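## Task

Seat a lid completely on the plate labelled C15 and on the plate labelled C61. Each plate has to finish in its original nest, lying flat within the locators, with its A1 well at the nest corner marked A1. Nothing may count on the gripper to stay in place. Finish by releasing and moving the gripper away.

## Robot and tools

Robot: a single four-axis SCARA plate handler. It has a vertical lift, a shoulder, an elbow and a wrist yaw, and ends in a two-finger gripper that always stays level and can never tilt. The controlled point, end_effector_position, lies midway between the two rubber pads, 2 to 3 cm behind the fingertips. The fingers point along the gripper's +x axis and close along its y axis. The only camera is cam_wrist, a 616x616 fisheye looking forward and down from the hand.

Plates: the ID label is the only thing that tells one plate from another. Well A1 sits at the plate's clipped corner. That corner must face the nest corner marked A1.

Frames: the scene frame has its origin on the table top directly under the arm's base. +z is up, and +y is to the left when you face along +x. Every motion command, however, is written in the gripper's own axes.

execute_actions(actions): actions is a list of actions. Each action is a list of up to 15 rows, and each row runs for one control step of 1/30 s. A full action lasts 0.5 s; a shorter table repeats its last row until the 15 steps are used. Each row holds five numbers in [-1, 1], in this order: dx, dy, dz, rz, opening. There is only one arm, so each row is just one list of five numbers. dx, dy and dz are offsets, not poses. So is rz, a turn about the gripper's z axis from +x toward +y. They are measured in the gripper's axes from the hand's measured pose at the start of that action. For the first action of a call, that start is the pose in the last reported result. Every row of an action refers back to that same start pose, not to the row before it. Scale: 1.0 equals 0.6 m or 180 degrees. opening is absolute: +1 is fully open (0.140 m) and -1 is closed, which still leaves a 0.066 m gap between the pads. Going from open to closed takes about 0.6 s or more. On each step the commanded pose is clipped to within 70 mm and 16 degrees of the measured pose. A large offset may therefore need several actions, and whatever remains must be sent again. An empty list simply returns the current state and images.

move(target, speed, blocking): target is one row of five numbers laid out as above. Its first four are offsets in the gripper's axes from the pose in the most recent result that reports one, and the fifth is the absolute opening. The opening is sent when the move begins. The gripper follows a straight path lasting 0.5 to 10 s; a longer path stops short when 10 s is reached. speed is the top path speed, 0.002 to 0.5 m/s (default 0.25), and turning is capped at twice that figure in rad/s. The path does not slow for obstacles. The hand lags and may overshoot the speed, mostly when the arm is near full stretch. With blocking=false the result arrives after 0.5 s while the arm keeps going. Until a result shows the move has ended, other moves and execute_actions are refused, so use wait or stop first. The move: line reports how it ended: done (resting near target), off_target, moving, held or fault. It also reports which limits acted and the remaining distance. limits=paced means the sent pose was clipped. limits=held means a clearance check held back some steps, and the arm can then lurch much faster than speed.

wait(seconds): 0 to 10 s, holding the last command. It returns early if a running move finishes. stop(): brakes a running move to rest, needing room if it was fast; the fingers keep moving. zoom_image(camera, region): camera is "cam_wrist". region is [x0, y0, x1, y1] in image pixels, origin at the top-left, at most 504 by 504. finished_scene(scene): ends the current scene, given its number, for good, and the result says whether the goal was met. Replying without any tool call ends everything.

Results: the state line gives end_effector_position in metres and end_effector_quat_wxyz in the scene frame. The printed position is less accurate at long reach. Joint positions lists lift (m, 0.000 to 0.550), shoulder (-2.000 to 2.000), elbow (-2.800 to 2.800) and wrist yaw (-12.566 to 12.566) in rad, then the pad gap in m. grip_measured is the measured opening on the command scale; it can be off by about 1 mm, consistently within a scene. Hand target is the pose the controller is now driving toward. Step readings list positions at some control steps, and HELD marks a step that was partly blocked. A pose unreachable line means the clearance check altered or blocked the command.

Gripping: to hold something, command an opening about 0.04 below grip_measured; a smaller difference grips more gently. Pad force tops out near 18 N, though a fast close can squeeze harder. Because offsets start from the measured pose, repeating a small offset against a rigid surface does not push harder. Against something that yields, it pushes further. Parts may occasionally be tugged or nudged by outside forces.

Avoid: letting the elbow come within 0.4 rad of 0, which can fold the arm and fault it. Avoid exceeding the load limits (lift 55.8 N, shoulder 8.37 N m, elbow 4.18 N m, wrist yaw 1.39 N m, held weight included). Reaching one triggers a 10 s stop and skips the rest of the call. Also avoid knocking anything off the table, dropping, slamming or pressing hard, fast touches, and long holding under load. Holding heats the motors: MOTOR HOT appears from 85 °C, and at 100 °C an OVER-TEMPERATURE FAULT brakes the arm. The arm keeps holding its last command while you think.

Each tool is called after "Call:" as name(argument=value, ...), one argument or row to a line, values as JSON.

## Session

Call:
execute_actions(
  actions=[],
)

Scene clock: 0.00 s.
end_effector_position=(+0.6024, -0.2490, +0.3293) grip_measured=+1.00 end_effector_quat_wxyz=(+0.902, +0.000, +0.000, -0.433)
Joint positions: [ 0.324  0.321  1.563 -2.779  0.14 ]
Hand target: +0.602, -0.249, +0.329; +0.902, +0.000, +0.000, -0.433

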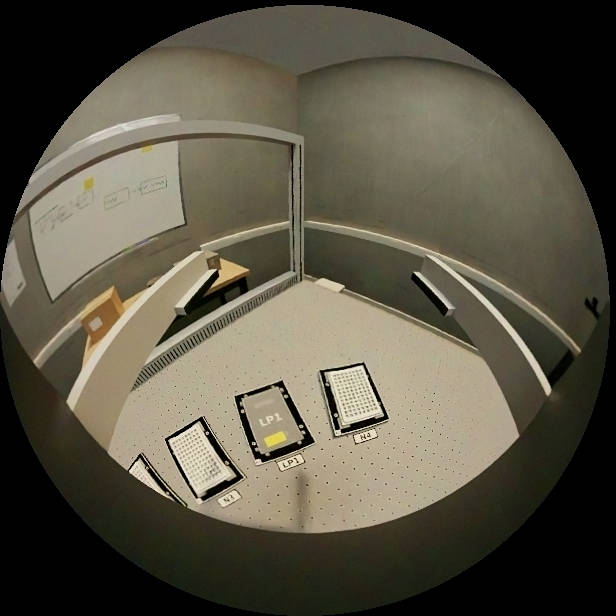

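Call:
zoom_image(
  camera="cam_wrist",
  region=[110, 340, 410, 530],
)

Region (110, 340, 410, 530) of cam_wrist's 616x616 image, scaled by 1.680, with more detail than that image has; it fills the top 319 rows of this view, and the rest is white.

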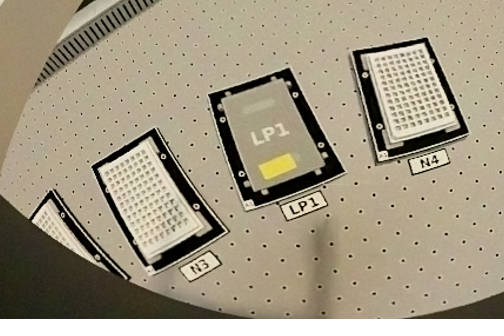

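Call:
move(
  target=[0.041, 0.12, -0.465, 0.139, -0.3],
  speed=0.4,
)

Call:
zoom_image(
  camera="cam_wrist",
  region=[170, 240, 470, 480],
)

Scene clock: 2.40 s.
end_effector_position=(+0.6739, -0.2231, +0.0502) grip_measured=-0.30 end_effector_quat_wxyz=(+0.974, +0.000, +0.000, -0.227)
Joint positions: [ 0.045  0.206  1.791 -2.455  0.092]
Hand target: +0.674, -0.223, +0.050; +0.974, +0.000, +0.000, -0.227
Off the commanded pose: 0.000 m, 0 deg.
move: done

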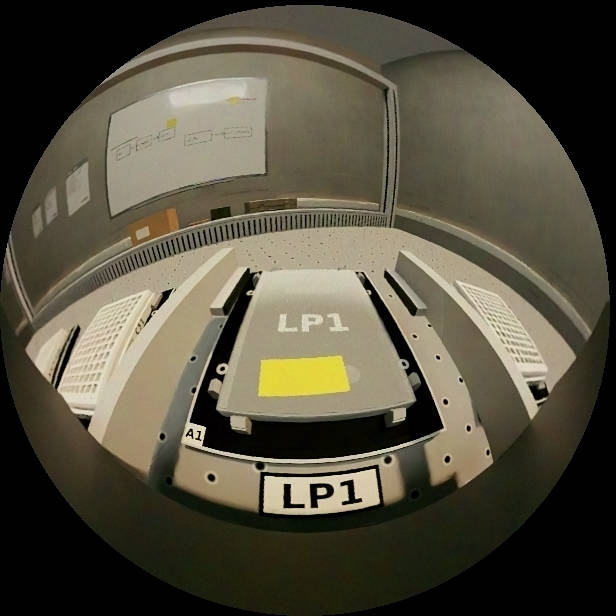

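Region (170, 240, 470, 480) of cam_wrist's 616x616 image, scaled by 1.680, with more detail than that image has; it fills the top 403 rows of this view, and the rest is white.

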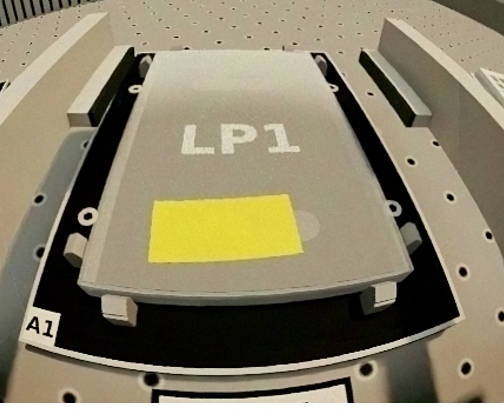

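Call:
move(
  target=[0.0065, 0.0058, -0.0387, 0.0035, -0.15],
  speed=0.06,
)

Call:
zoom_image(
  camera="cam_wrist",
  region=[140, 220, 500, 520],
)

Call:
zoom_image(
  camera="cam_wrist",
  region=[20, 260, 200, 420],
)

Call:
zoom_image(
  camera="cam_wrist",
  region=[430, 250, 610, 420],
)

Scene clock: 4.13 s.
end_effector_position=(+0.6790, -0.2216, +0.0270) grip_measured=-0.15 end_effector_quat_wxyz=(+0.975, +0.000, +0.000, -0.221)
Joint positions: [ 0.022  0.199  1.816 -2.462  0.097]
Hand target: +0.679, -0.222, +0.027; +0.975, +0.000, +0.000, -0.222
Off the commanded pose: 0.000 m, 0 deg.
move: done

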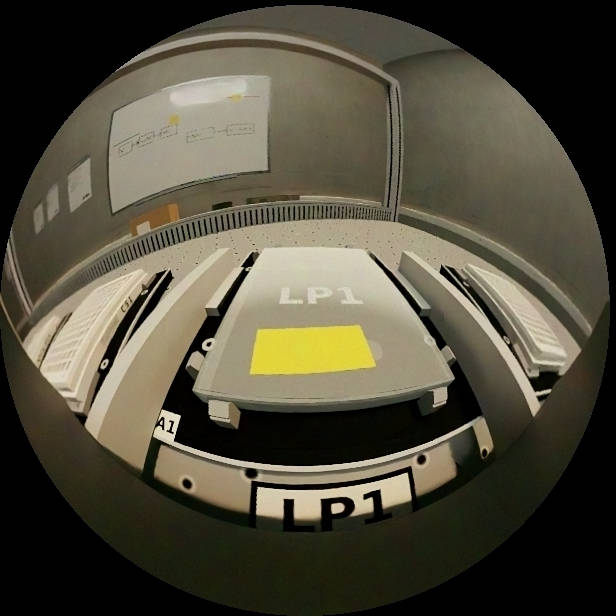

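Region (140, 220, 500, 520) of cam_wrist's 616x616 image, scaled by 1.400, with more detail than that image has.

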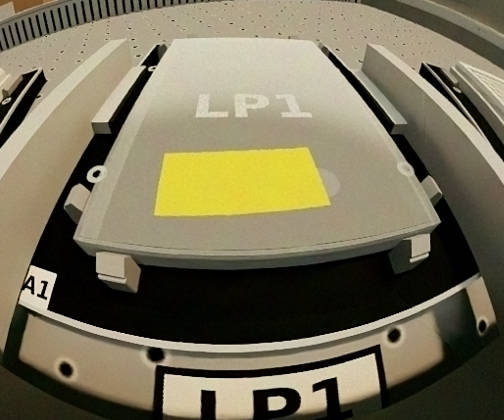

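Region (20, 260, 200, 420) of cam_wrist's 616x616 image, scaled by 2.800, with more detail than that image has.

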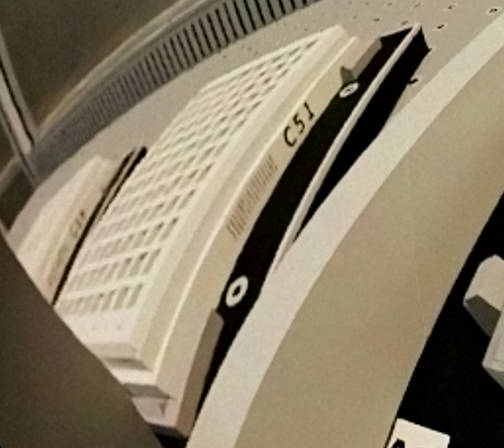

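Region (430, 250, 610, 420) of cam_wrist's 616x616 image, scaled by 2.800, with more detail than that image has.

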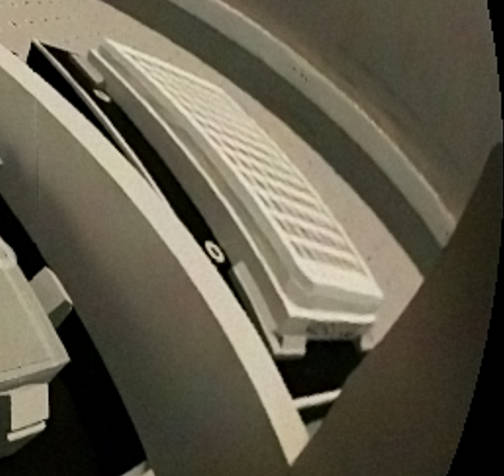

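Call:
execute_actions(
  actions=[
    [[-0.0015,0.0003,-0.0016,0,-0.25],[-0.0015,0.0003,-0.0016,0,-0.33],[-0.0015,0.0003,-0.0016,0,-0.38],[-0.0015,0.0003,-0.0016,0,-0.41],[-0.0015,0.0003,-0.0016,0,-0.43],[-0.0015,0.0003,-0.0016,0,-0.45],[-0.0015,0.0003,-0.0016,0,-0.46],[-0.0015,0.0003,-0.0016,0,-0.47],[-0.0015,0.0003,-0.0016,0,-0.48],[-0.0015,0.0003,-0.0016,0,-0.49],[-0.0015,0.0003,-0.0016,0,-0.5],[-0.0015,0.0003,-0.0016,0,-0.51],[-0.0015,0.0003,-0.0016,0,-0.52],[-0.0015,0.0003,-0.0016,0,-0.53]],
  ],
)

Call:
zoom_image(
  camera="cam_wrist",
  region=[25, 305, 85, 375],
)

Call:
zoom_image(
  camera="cam_wrist",
  region=[520, 345, 580, 395],
)

Scene clock: 10.10 s.
end_effector_position=(+0.6783, -0.2211, +0.0260) grip_measured=-0.49 end_effector_quat_wxyz=(+0.975, +0.000, +0.000, -0.221)
Joint positions: [ 0.021  0.202  1.811 -2.46   0.085]
Hand target: +0.678, -0.221, +0.026; +0.975, +0.000, +0.000, -0.221
Off the commanded pose: 0.000 m, 0 deg.
Step readings (end_effector_position):
0: (+0.6790, -0.2216, +0.0270)
1: (+0.6787, -0.2215, +0.0267)
2: (+0.6782, -0.2211, +0.0260)
4: (+0.6783, -0.2211, +0.0260)
8: (+0.6783, -0.2211, +0.0260)
15: end_effector_position above

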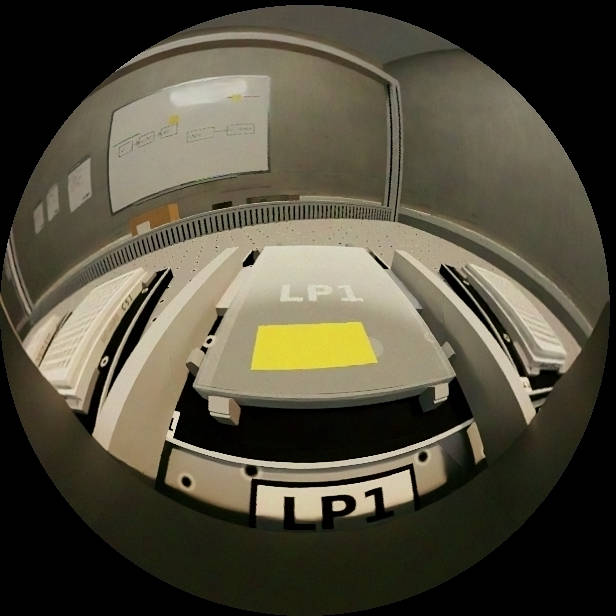

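Region (25, 305, 85, 375) of cam_wrist's 616x616 image, scaled by 7.200, with more detail than that image has; it fills the left 432 columns of this view, and the rest is white.

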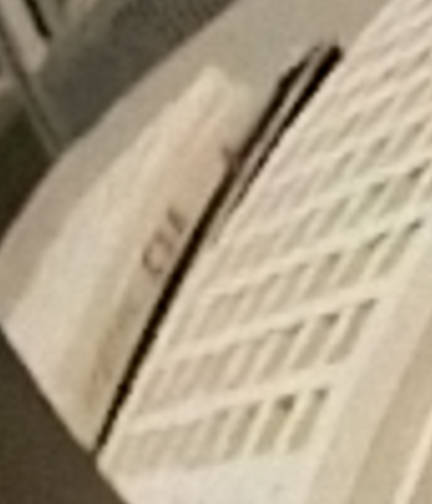

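Region (520, 345, 580, 395) of cam_wrist's 616x616 image, scaled by 8.400, with more detail than that image has.

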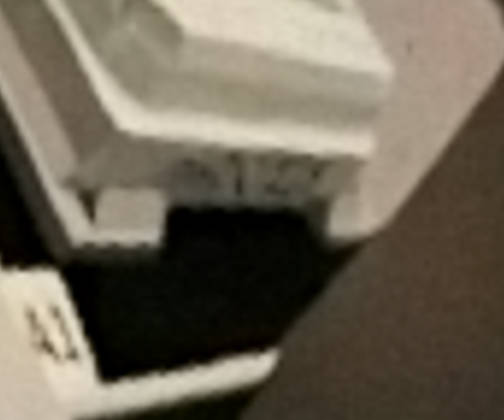

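Call:
move(
  target=[0, 0, 0.042, 0, -0.535],
  speed=0.08,
)

Call:
move(
  target=[-0.044, -0.289, 0, -0.094, -0.535],
  speed=0.25,
)

Call:
zoom_image(
  camera="cam_wrist",
  region=[170, 360, 320, 480],
)

Call:
zoom_image(
  camera="cam_wrist",
  region=[320, 360, 470, 480],
)

Scene clock: 11.90 s.
end_effector_position=(+0.6783, -0.2211, +0.0512) grip_measured=-0.49 end_effector_quat_wxyz=(+0.975, +0.000, +0.000, -0.221)
Joint positions: [ 0.046  0.202  1.811 -2.46   0.085]
Hand target: +0.678, -0.221, +0.051; +0.975, +0.000, +0.000, -0.221
Off the commanded pose: 0.000 m, 0 deg.
move: done

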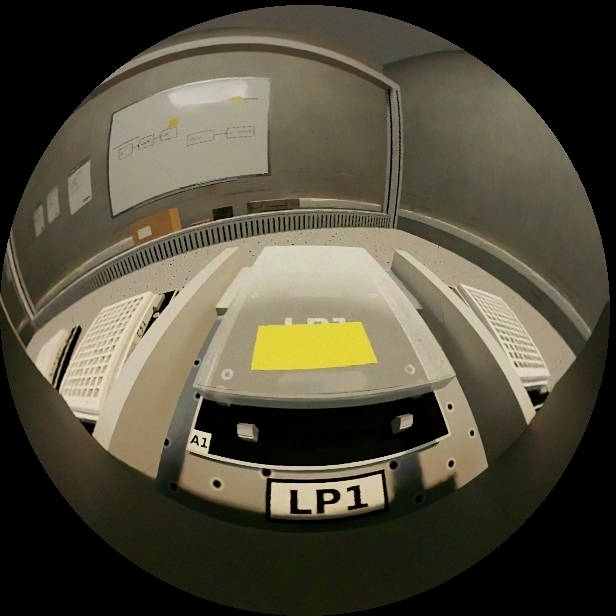

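Scene clock: 12.97 s.
end_effector_position=(+0.5795, -0.3663, +0.0512) grip_measured=-0.49 end_effector_quat_wxyz=(+0.932, +0.000, +0.000, -0.363)
Joint positions: [ 0.046 -0.117  1.785 -2.411  0.085]
Hand target: +0.580, -0.366, +0.051; +0.932, +0.000, +0.000, -0.363
Off the commanded pose: 0.000 m, 0 deg.
move: done

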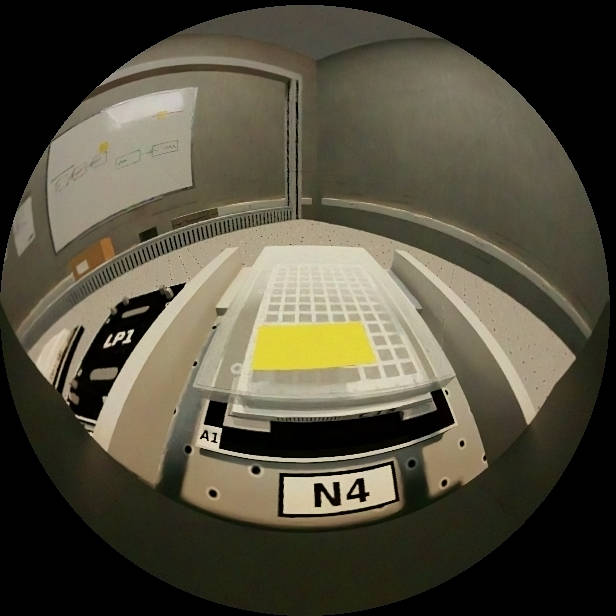

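Region (170, 360, 320, 480) of cam_wrist's 616x616 image, scaled by 3.360, with more detail than that image has; it fills the top 403 rows of this view, and the rest is white.

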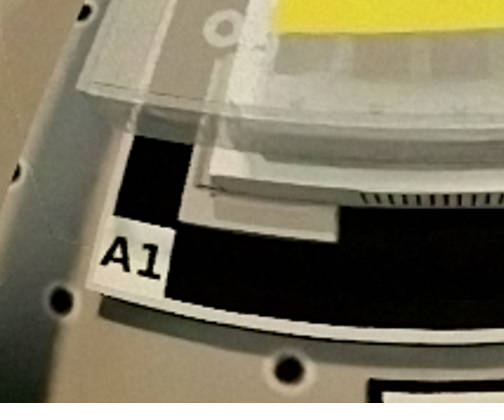

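Region (320, 360, 470, 480) of cam_wrist's 616x616 image, scaled by 3.360, with more detail than that image has; it fills the top 403 rows of this view, and the rest is white.

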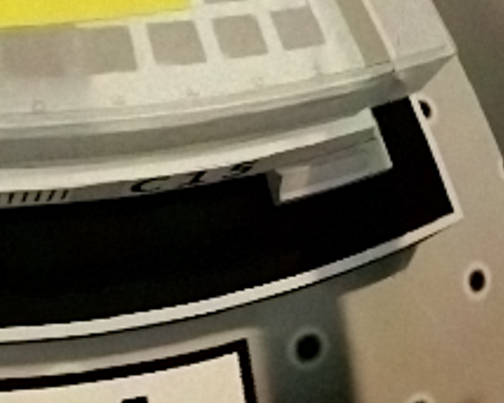

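Call:
zoom_image(
  camera="cam_wrist",
  region=[240, 240, 400, 320],
)

Region (240, 240, 400, 320) of cam_wrist's 616x616 image, scaled by 3.150, with more detail than that image has.

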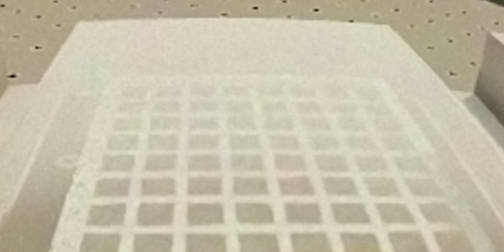

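Call:
move(
  target=[0.005, -0.0075, -0.011, 0.0035, -0.535],
  speed=0.03,
)

Call:
zoom_image(
  camera="cam_wrist",
  region=[170, 340, 320, 460],
)

Call:
zoom_image(
  camera="cam_wrist",
  region=[330, 340, 480, 460],
)

Call:
zoom_image(
  camera="cam_wrist",
  region=[240, 240, 400, 320],
)

Scene clock: 14.93 s.
end_effector_position=(+0.5786, -0.3716, +0.0446) grip_measured=-0.49 end_effector_quat_wxyz=(+0.934, +0.000, +0.000, -0.358)
Joint positions: [ 0.04  -0.14   1.804 -2.395  0.085]
Hand target: +0.579, -0.372, +0.045; +0.934, +0.000, +0.000, -0.358
Off the commanded pose: 0.000 m, 0 deg.
move: done

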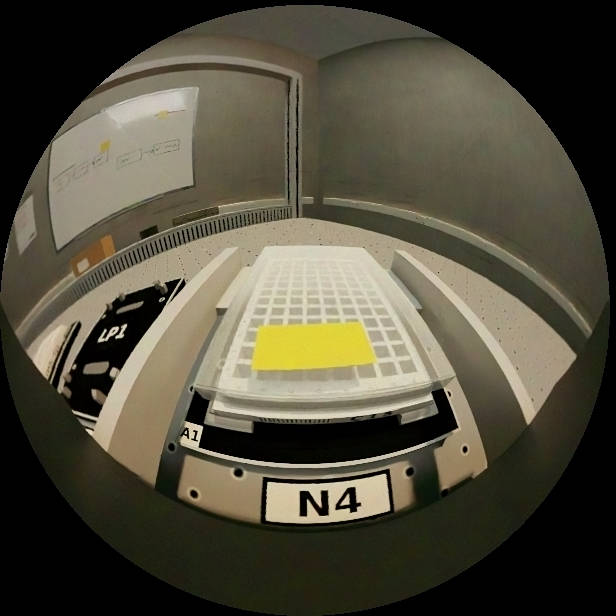

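Region (170, 340, 320, 460) of cam_wrist's 616x616 image, scaled by 3.360, with more detail than that image has; it fills the top 403 rows of this view, and the rest is white.

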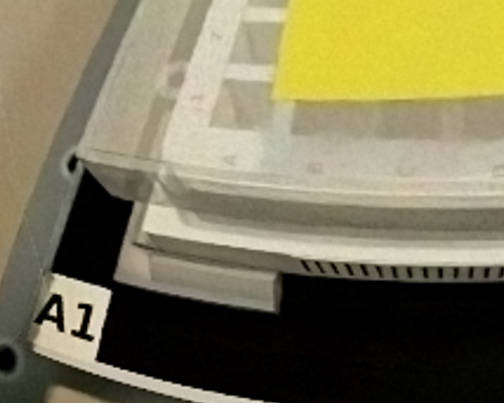

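Region (330, 340, 480, 460) of cam_wrist's 616x616 image, scaled by 3.360, with more detail than that image has; it fills the top 403 rows of this view, and the rest is white.

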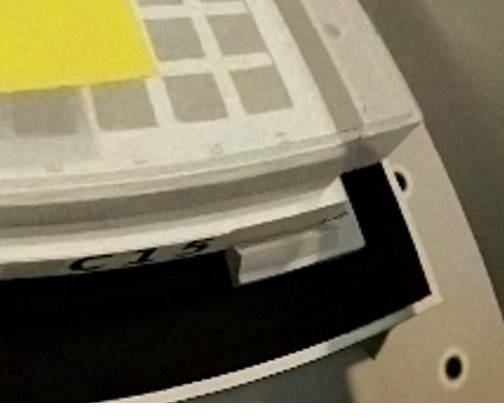

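Region (240, 240, 400, 320) of cam_wrist's 616x616 image, scaled by 3.150, with more detail than that image has.

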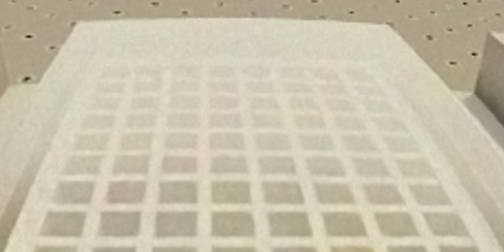

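Call:
move(
  target=[-0.0004, 0.0002, -0.011, 0, -0.535],
  speed=0.008,
)

Call:
zoom_image(
  camera="cam_wrist",
  region=[170, 230, 480, 460],
)

Scene clock: 16.87 s.
end_effector_position=(+0.5785, -0.3715, +0.0379) grip_measured=-0.49 end_effector_quat_wxyz=(+0.934, +0.000, +0.000, -0.358)
Joint positions: [ 0.033 -0.139  1.802 -2.395  0.085]
Hand target: +0.579, -0.371, +0.038; +0.934, +0.000, +0.000, -0.358
Off the commanded pose: 0.000 m, 0 deg.
move: done

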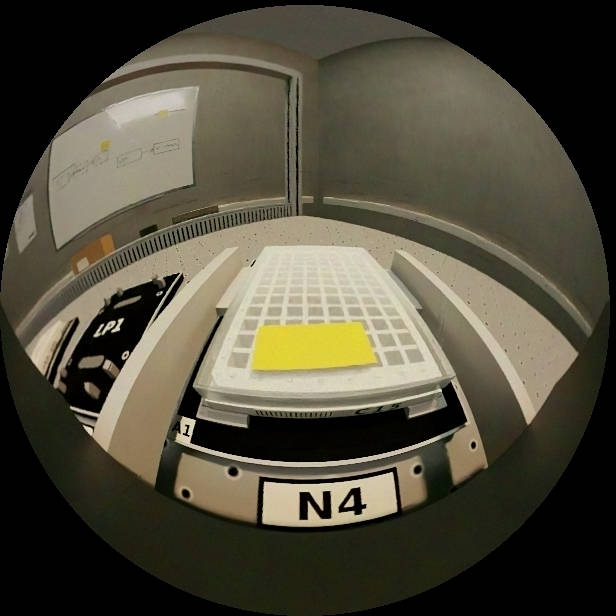

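Region (170, 230, 480, 460) of cam_wrist's 616x616 image, scaled by 1.626, with more detail than that image has; it fills the top 374 rows of this view, and the rest is white.

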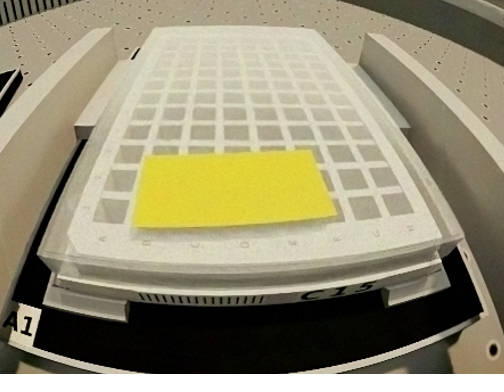

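Call:
execute_actions(
  actions=[
    [[0,0,-0.0003,0,-0.535],[0,0,-0.0006,0,-0.535],[0,0,-0.0009,0,-0.535],[0,0,-0.0012,0,-0.535],[0,0,-0.0015,0,-0.535],[0,0,-0.0018,0,-0.535],[0,0,-0.0021,0,-0.535],[0,0,-0.0024,0,-0.535],[0,0,-0.0027,0,-0.535],[0,0,-0.003,0,-0.535],[0,0,-0.0033,0,-0.535]],
    [[0,0,0,0,-0.45],[0,0,0,0,-0.4],[0,0,0,0,-0.15],[0,0,0,0,-0.15],[0,0,0,0,-0.15],[0,0,0,0,-0.15],[0,0,0.005,0,-0.15],[0,0,0.01,0,-0.15],[0,0,0.015,0,-0.15],[0,0,0.02,0,-0.15],[0,0,0.025,0,-0.15],[0,0,0.03,0,-0.15]],
  ],
)

Scene clock: 18.30 s.
end_effector_position=(+0.5785, -0.3715, +0.0546) grip_measured=-0.15 end_effector_quat_wxyz=(+0.934, +0.000, +0.000, -0.358)
Joint positions: [ 0.05  -0.139  1.802 -2.395  0.097]
Hand target: +0.578, -0.371, +0.054; +0.934, +0.000, +0.000, -0.358
Off the commanded pose: 0.000 m, 0 deg.
Step readings (end_effector_position; steps 1 to 15: 1st action; 16 to 30: 2nd action):
0: (+0.5785, -0.3715, +0.0379)
1: (+0.5785, -0.3715, +0.0379)
2: (+0.5785, -0.3715, +0.0377)
4: (+0.5785, -0.3715, +0.0373)
8: (+0.5785, -0.3715, +0.0366)
15: (+0.5785, -0.3715, +0.0364)
16: (+0.5785, -0.3715, +0.0365)
17: (+0.5785, -0.3715, +0.0366)
19: (+0.5785, -0.3715, +0.0364)
23: (+0.5785, -0.3715, +0.0386)
30: end_effector_position above

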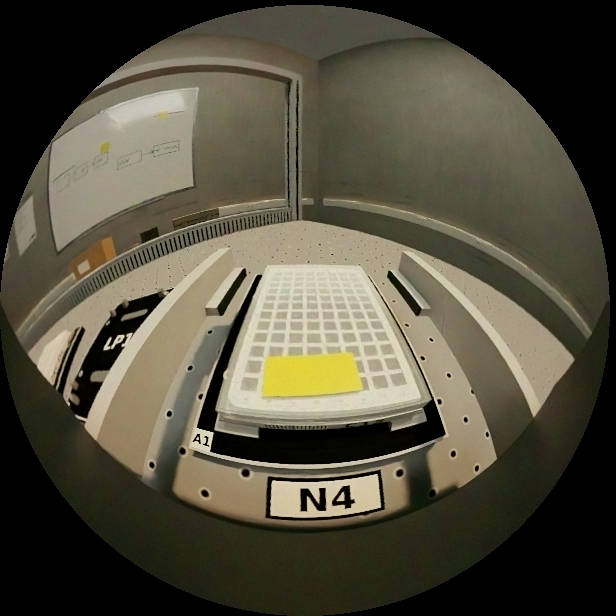

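Call:
move(
  target=[-0.6795, 0.8887, 0, 0.417, -0.3],
  speed=0.5,
)

Call:
zoom_image(
  camera="cam_wrist",
  region=[170, 240, 470, 480],
)

Scene clock: 20.67 s.
end_effector_position=(+0.6312, +0.2975, +0.0546) grip_measured=-0.30 end_effector_quat_wxyz=(+0.959, +0.000, +0.000, +0.285)
Joint positions: [ 0.05   1.197  1.778 -2.398  0.092]
Hand target: +0.631, +0.298, +0.055; +0.959, +0.000, +0.000, +0.285
Off the commanded pose: 0.001 m, 0 deg.
move: done; limits=paced

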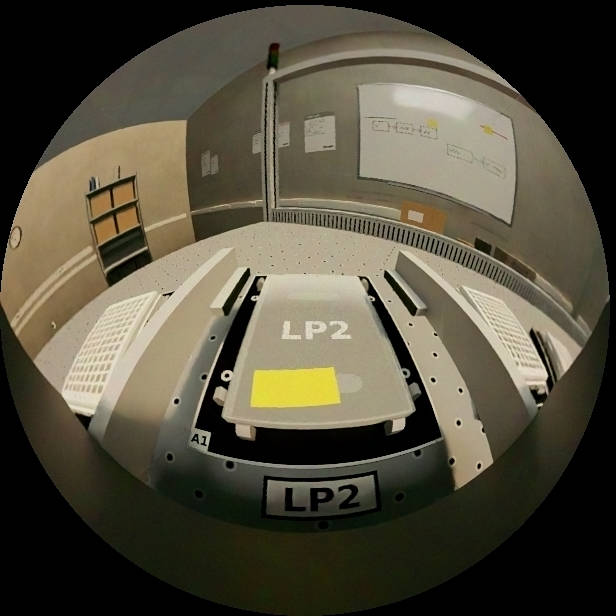

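Region (170, 240, 470, 480) of cam_wrist's 616x616 image, scaled by 1.680, with more detail than that image has; it fills the top 403 rows of this view, and the rest is white.

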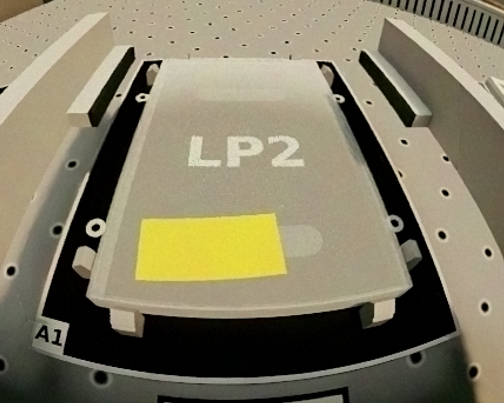

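Call:
move(
  target=[0.0005, 0.0026, -0.0476, -0.002, -0.2],
  speed=0.07,
)

Call:
zoom_image(
  camera="cam_wrist",
  region=[140, 220, 500, 520],
)

Call:
zoom_image(
  camera="cam_wrist",
  region=[20, 260, 200, 420],
)

Scene clock: 22.20 s.
end_effector_position=(+0.6306, +0.2989, +0.0260) grip_measured=-0.20 end_effector_quat_wxyz=(+0.959, +0.000, +0.000, +0.282)
Joint positions: [ 0.021  1.202  1.78  -2.411  0.096]
Hand target: +0.631, +0.299, +0.026; +0.959, +0.000, +0.000, +0.282
Off the commanded pose: 0.000 m, 0 deg.
move: done

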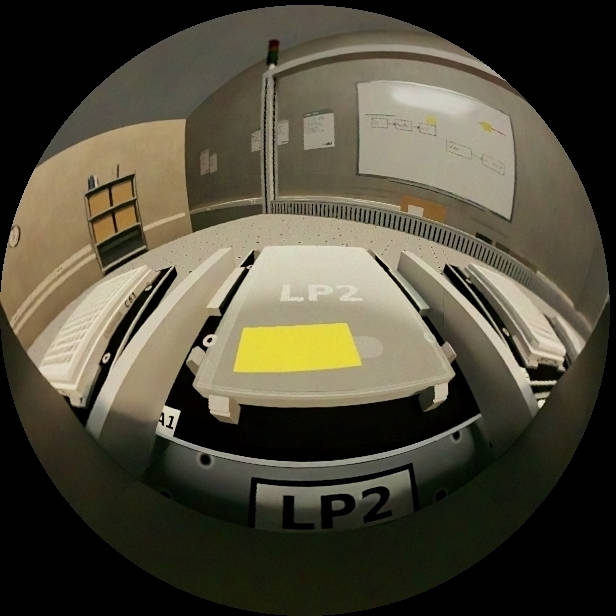

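Region (140, 220, 500, 520) of cam_wrist's 616x616 image, scaled by 1.400, with more detail than that image has.

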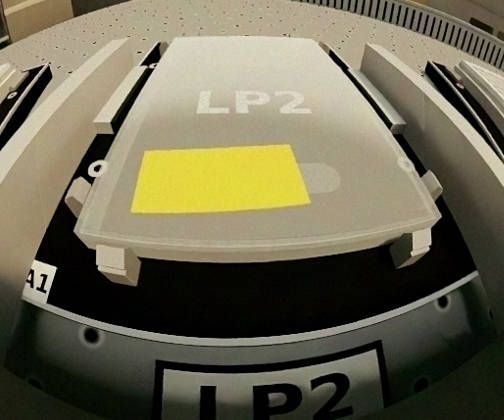

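Region (20, 260, 200, 420) of cam_wrist's 616x616 image, scaled by 2.800, with more detail than that image has.

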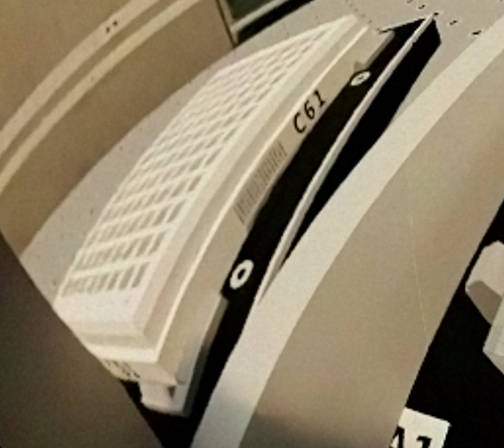

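Call:
execute_actions(
  actions=[
    [[0,0,0,0,-0.3],[0,0,0,0,-0.36],[0,0,0,0,-0.4],[0,0,0,0,-0.43],[0,0,0,0,-0.45],[0,0,0,0,-0.46],[0,0,0,0,-0.47],[0,0,0,0,-0.48],[0,0,0,0,-0.49],[0,0,0,0,-0.5],[0,0,0,0,-0.51],[0,0,0,0,-0.52],[0,0,0,0,-0.535]],
    [[0,0,0.002,0,-0.535],[0,0,0.005,0,-0.535],[0,0,0.008,0,-0.535],[0,0,0.012,0,-0.535],[0,0,0.016,0,-0.535],[0,0,0.02,0,-0.535],[0,0,0.024,0,-0.535],[0,0,0.028,0,-0.535],[0,0,0.032,0,-0.535],[0,0,0.036,0,-0.535],[0,0,0.039,0,-0.535],[0,0,0.041,0,-0.535],[0,0,0.042,0,-0.535]],
  ],
)

Call:
move(
  target=[-0.0677, 0.2887, 0, 0.108, -0.535],
  speed=0.25,
)

Call:
zoom_image(
  camera="cam_wrist",
  region=[170, 360, 320, 480],
)

Call:
zoom_image(
  camera="cam_wrist",
  region=[320, 360, 470, 480],
)

Call:
zoom_image(
  camera="cam_wrist",
  region=[240, 240, 400, 320],
)

Scene clock: 24.27 s.
end_effector_position=(+0.6306, +0.2989, +0.0513) grip_measured=-0.49 end_effector_quat_wxyz=(+0.959, +0.000, +0.000, +0.282)
Joint positions: [ 0.046  1.202  1.78  -2.411  0.085]
Hand target: +0.631, +0.299, +0.051; +0.959, +0.000, +0.000, +0.282
Off the commanded pose: 0.000 m, 0 deg.
Step readings (end_effector_position; steps 1 to 15: 1st action; 16 to 30: 2nd action):
0: (+0.6306, +0.2989, +0.0260)
1: (+0.6306, +0.2989, +0.0260)
2: (+0.6306, +0.2989, +0.0260)
4: (+0.6306, +0.2989, +0.0260)
8: (+0.6306, +0.2989, +0.0260)
15: (+0.6306, +0.2989, +0.0260)
16: (+0.6306, +0.2989, +0.0262)
17: (+0.6306, +0.2989, +0.0275)
19: (+0.6306, +0.2989, +0.0310)
23: (+0.6306, +0.2989, +0.0402)
30: end_effector_position above

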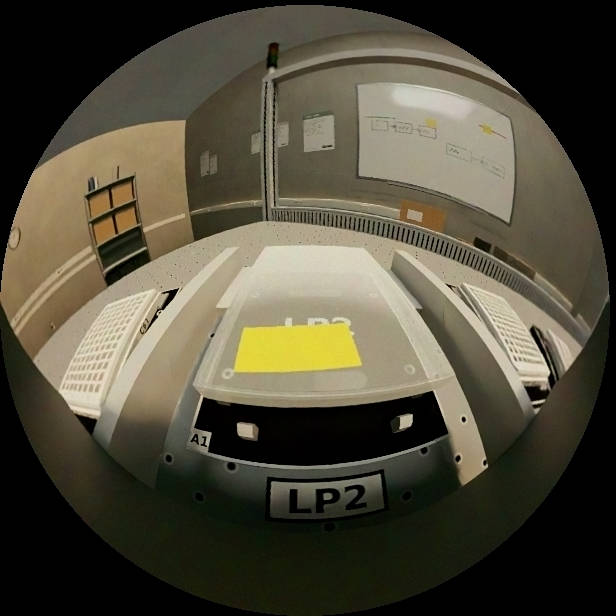

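Scene clock: 25.33 s.
end_effector_position=(+0.5025, +0.4226, +0.0513) grip_measured=-0.49 end_effector_quat_wxyz=(+0.898, +0.000, +0.000, +0.440)
Joint positions: [ 0.046  1.557  1.719 -2.364  0.085]
Hand target: +0.503, +0.423, +0.051; +0.898, +0.000, +0.000, +0.440
Off the commanded pose: 0.000 m, 0 deg.
move: done

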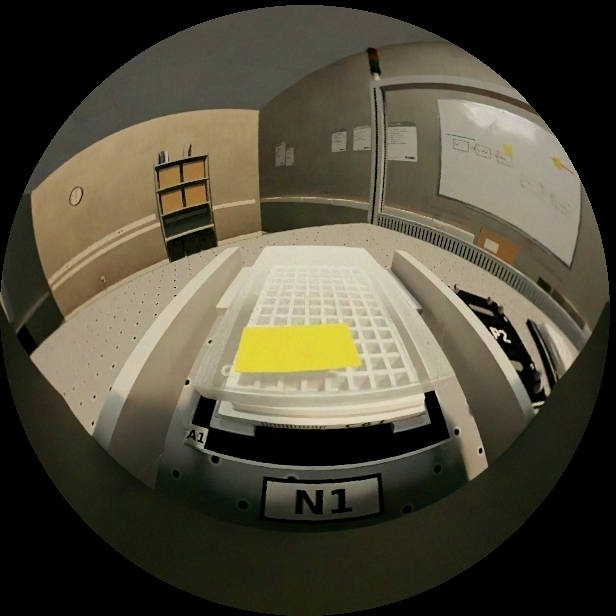

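Region (170, 360, 320, 480) of cam_wrist's 616x616 image, scaled by 3.360, with more detail than that image has; it fills the top 403 rows of this view, and the rest is white.

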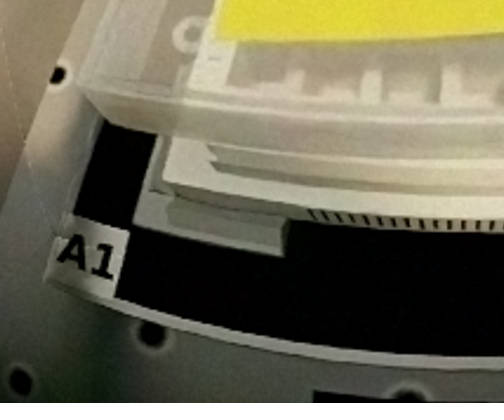

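Region (320, 360, 470, 480) of cam_wrist's 616x616 image, scaled by 3.360, with more detail than that image has; it fills the top 403 rows of this view, and the rest is white.

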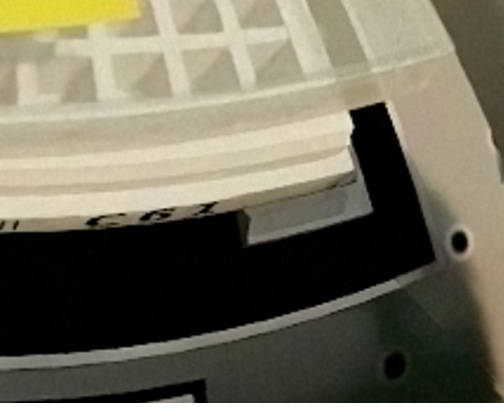

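Region (240, 240, 400, 320) of cam_wrist's 616x616 image, scaled by 3.150, with more detail than that image has.

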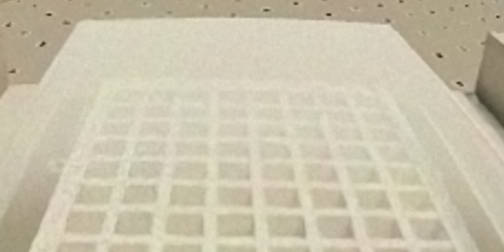

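Call:
move(
  target=[-0.0015, -0.0025, -0.0112, -0.011, -0.535],
  speed=0.03,
)

Call:
zoom_image(
  camera="cam_wrist",
  region=[170, 340, 320, 460],
)

Call:
zoom_image(
  camera="cam_wrist",
  region=[330, 340, 480, 460],
)

Call:
zoom_image(
  camera="cam_wrist",
  region=[240, 240, 400, 320],
)

Scene clock: 26.93 s.
end_effector_position=(+0.5032, +0.4210, +0.0445) grip_measured=-0.49 end_effector_quat_wxyz=(+0.905, +0.000, +0.000, +0.425)
Joint positions: [ 0.04   1.567  1.714 -2.404  0.085]
Hand target: +0.503, +0.421, +0.045; +0.905, +0.000, +0.000, +0.424
Off the commanded pose: 0.000 m, 0 deg.
move: done

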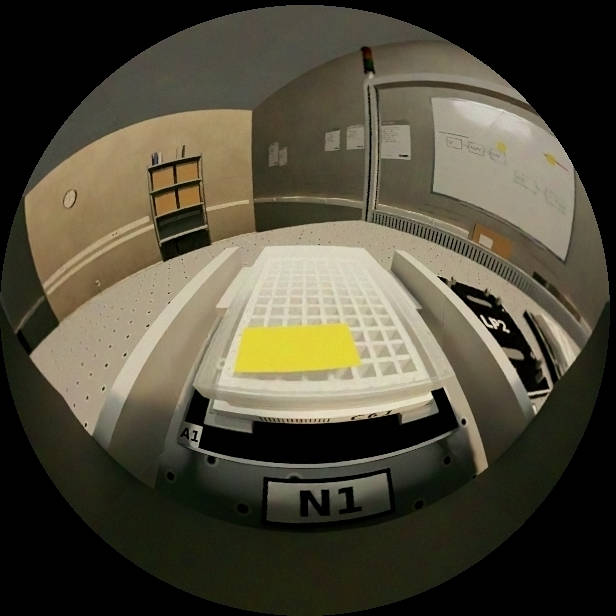

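Region (170, 340, 320, 460) of cam_wrist's 616x616 image, scaled by 3.360, with more detail than that image has; it fills the top 403 rows of this view, and the rest is white.

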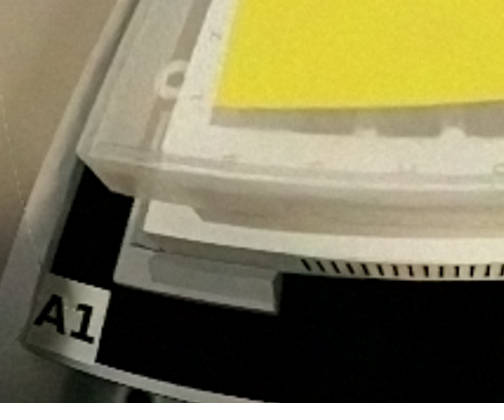

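Region (330, 340, 480, 460) of cam_wrist's 616x616 image, scaled by 3.360, with more detail than that image has; it fills the top 403 rows of this view, and the rest is white.

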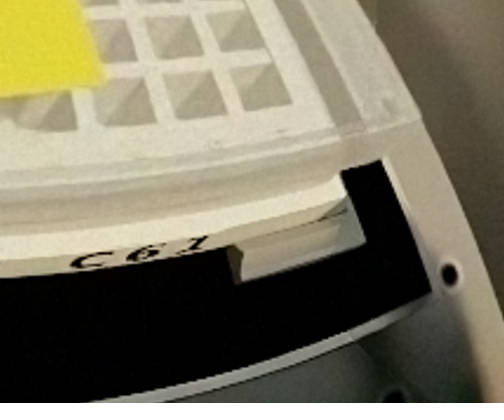

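Region (240, 240, 400, 320) of cam_wrist's 616x616 image, scaled by 3.150, with more detail than that image has.

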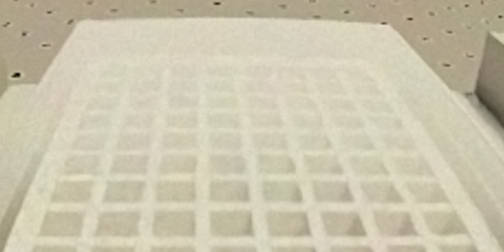

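Call:
move(
  target=[-0.0005, 0.0004, -0.0125, 0.001, -0.535],
  speed=0.009,
)

Scene clock: 28.23 s.
end_effector_position=(+0.5028, +0.4210, +0.0370) grip_measured=-0.49 end_effector_quat_wxyz=(+0.905, +0.000, +0.000, +0.426)
Joint positions: [ 0.032  1.568  1.712 -2.4    0.085]
Hand target: +0.503, +0.421, +0.037; +0.905, +0.000, +0.000, +0.426
Off the commanded pose: 0.000 m, 0 deg.
move: done

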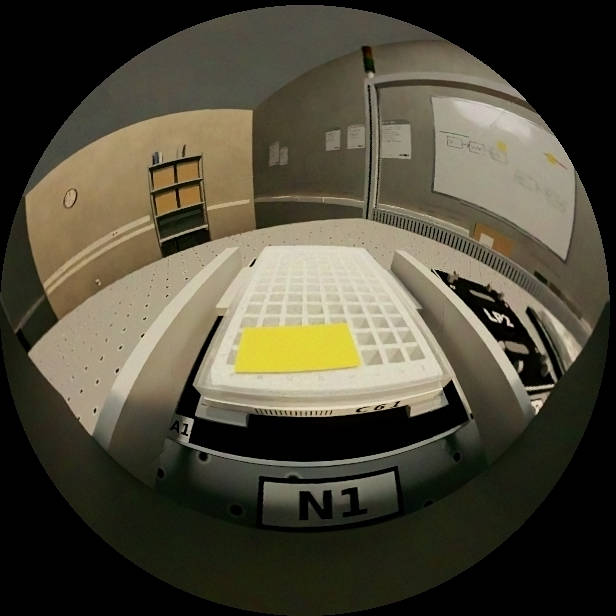

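Call:
execute_actions(
  actions=[
    [[0,0,-0.0003,0,-0.535],[0,0,-0.0006,0,-0.535],[0,0,-0.0009,0,-0.535],[0,0,-0.0012,0,-0.535],[0,0,-0.0015,0,-0.535],[0,0,-0.0018,0,-0.535],[0,0,-0.0018,0,-0.535],[0,0,-0.0018,0,-0.535],[0,0,-0.001,0,-0.45],[0,0,-0.001,0,-0.4],[0,0,-0.001,0,-0.1]],
    [[0,0,0.005,0,0.2],[0,0,0.01,0,0.2],[0,0,0.017,0,0.2],[0,0,0.025,0,0.2],[0,0,0.035,0,0.2],[0,0,0.045,0,0.2],[0,0,0.055,0,0.2],[0,0,0.065,0,0.2],[0,0,0.075,0,0.2],[0,0,0.085,0,0.2],[0,0,0.095,0,0.2],[0,0,0.1,0,0.2]],
  ],
)

Call:
move(
  target=[-0.17, -0.12, 0.05, -0.3, 0.2],
  speed=0.4,
)

Scene clock: 29.77 s.
end_effector_position=(+0.5028, +0.4210, +0.0967) grip_measured=+0.20 end_effector_quat_wxyz=(+0.905, +0.000, +0.000, +0.426)
Joint positions: [ 0.092  1.568  1.712 -2.4    0.11 ]
Hand target: +0.503, +0.421, +0.096; +0.905, +0.000, +0.000, +0.426
Off the commanded pose: 0.000 m, 0 deg.
Step readings (end_effector_position; steps 1 to 15: 1st action; 16 to 30: 2nd action):
0: (+0.5028, +0.4210, +0.0370)
1: (+0.5028, +0.4210, +0.0369)
2: (+0.5028, +0.4209, +0.0367)
4: (+0.5028, +0.4209, +0.0365)
8: (+0.5028, +0.4209, +0.0364)
15: (+0.5028, +0.4209, +0.0364)
16: (+0.5028, +0.4209, +0.0367)
17: (+0.5028, +0.4209, +0.0386)
19: (+0.5028, +0.4210, +0.0453)
23: (+0.5028, +0.4210, +0.0645)
30: end_effector_position above

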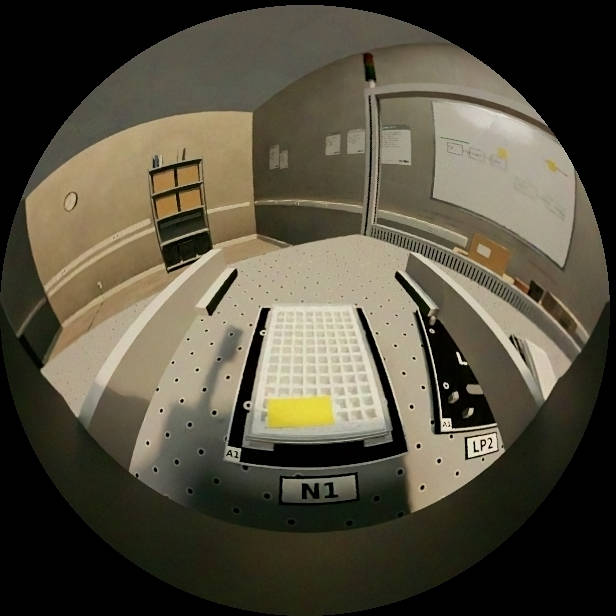

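Scene clock: 31.33 s.
end_effector_position=(+0.4933, +0.2963, +0.1267) grip_measured=+0.20 end_effector_quat_wxyz=(+1.000, +0.000, +0.000, -0.031)
Joint positions: [ 0.122  1.784  1.489 -3.336  0.11 ]
Hand target: +0.493, +0.296, +0.127; +1.000, +0.000, +0.000, -0.031
Off the commanded pose: 0.000 m, 0 deg.
move: done

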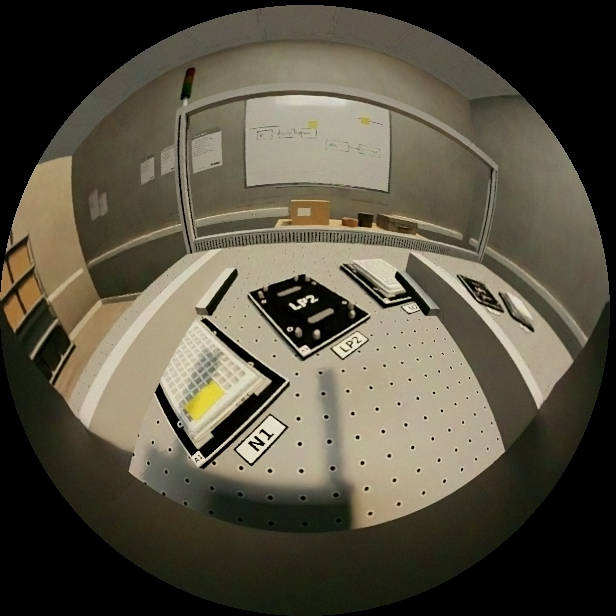

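Call:
finished_scene(
  scene=2,
)

The scene is finished: the task was done.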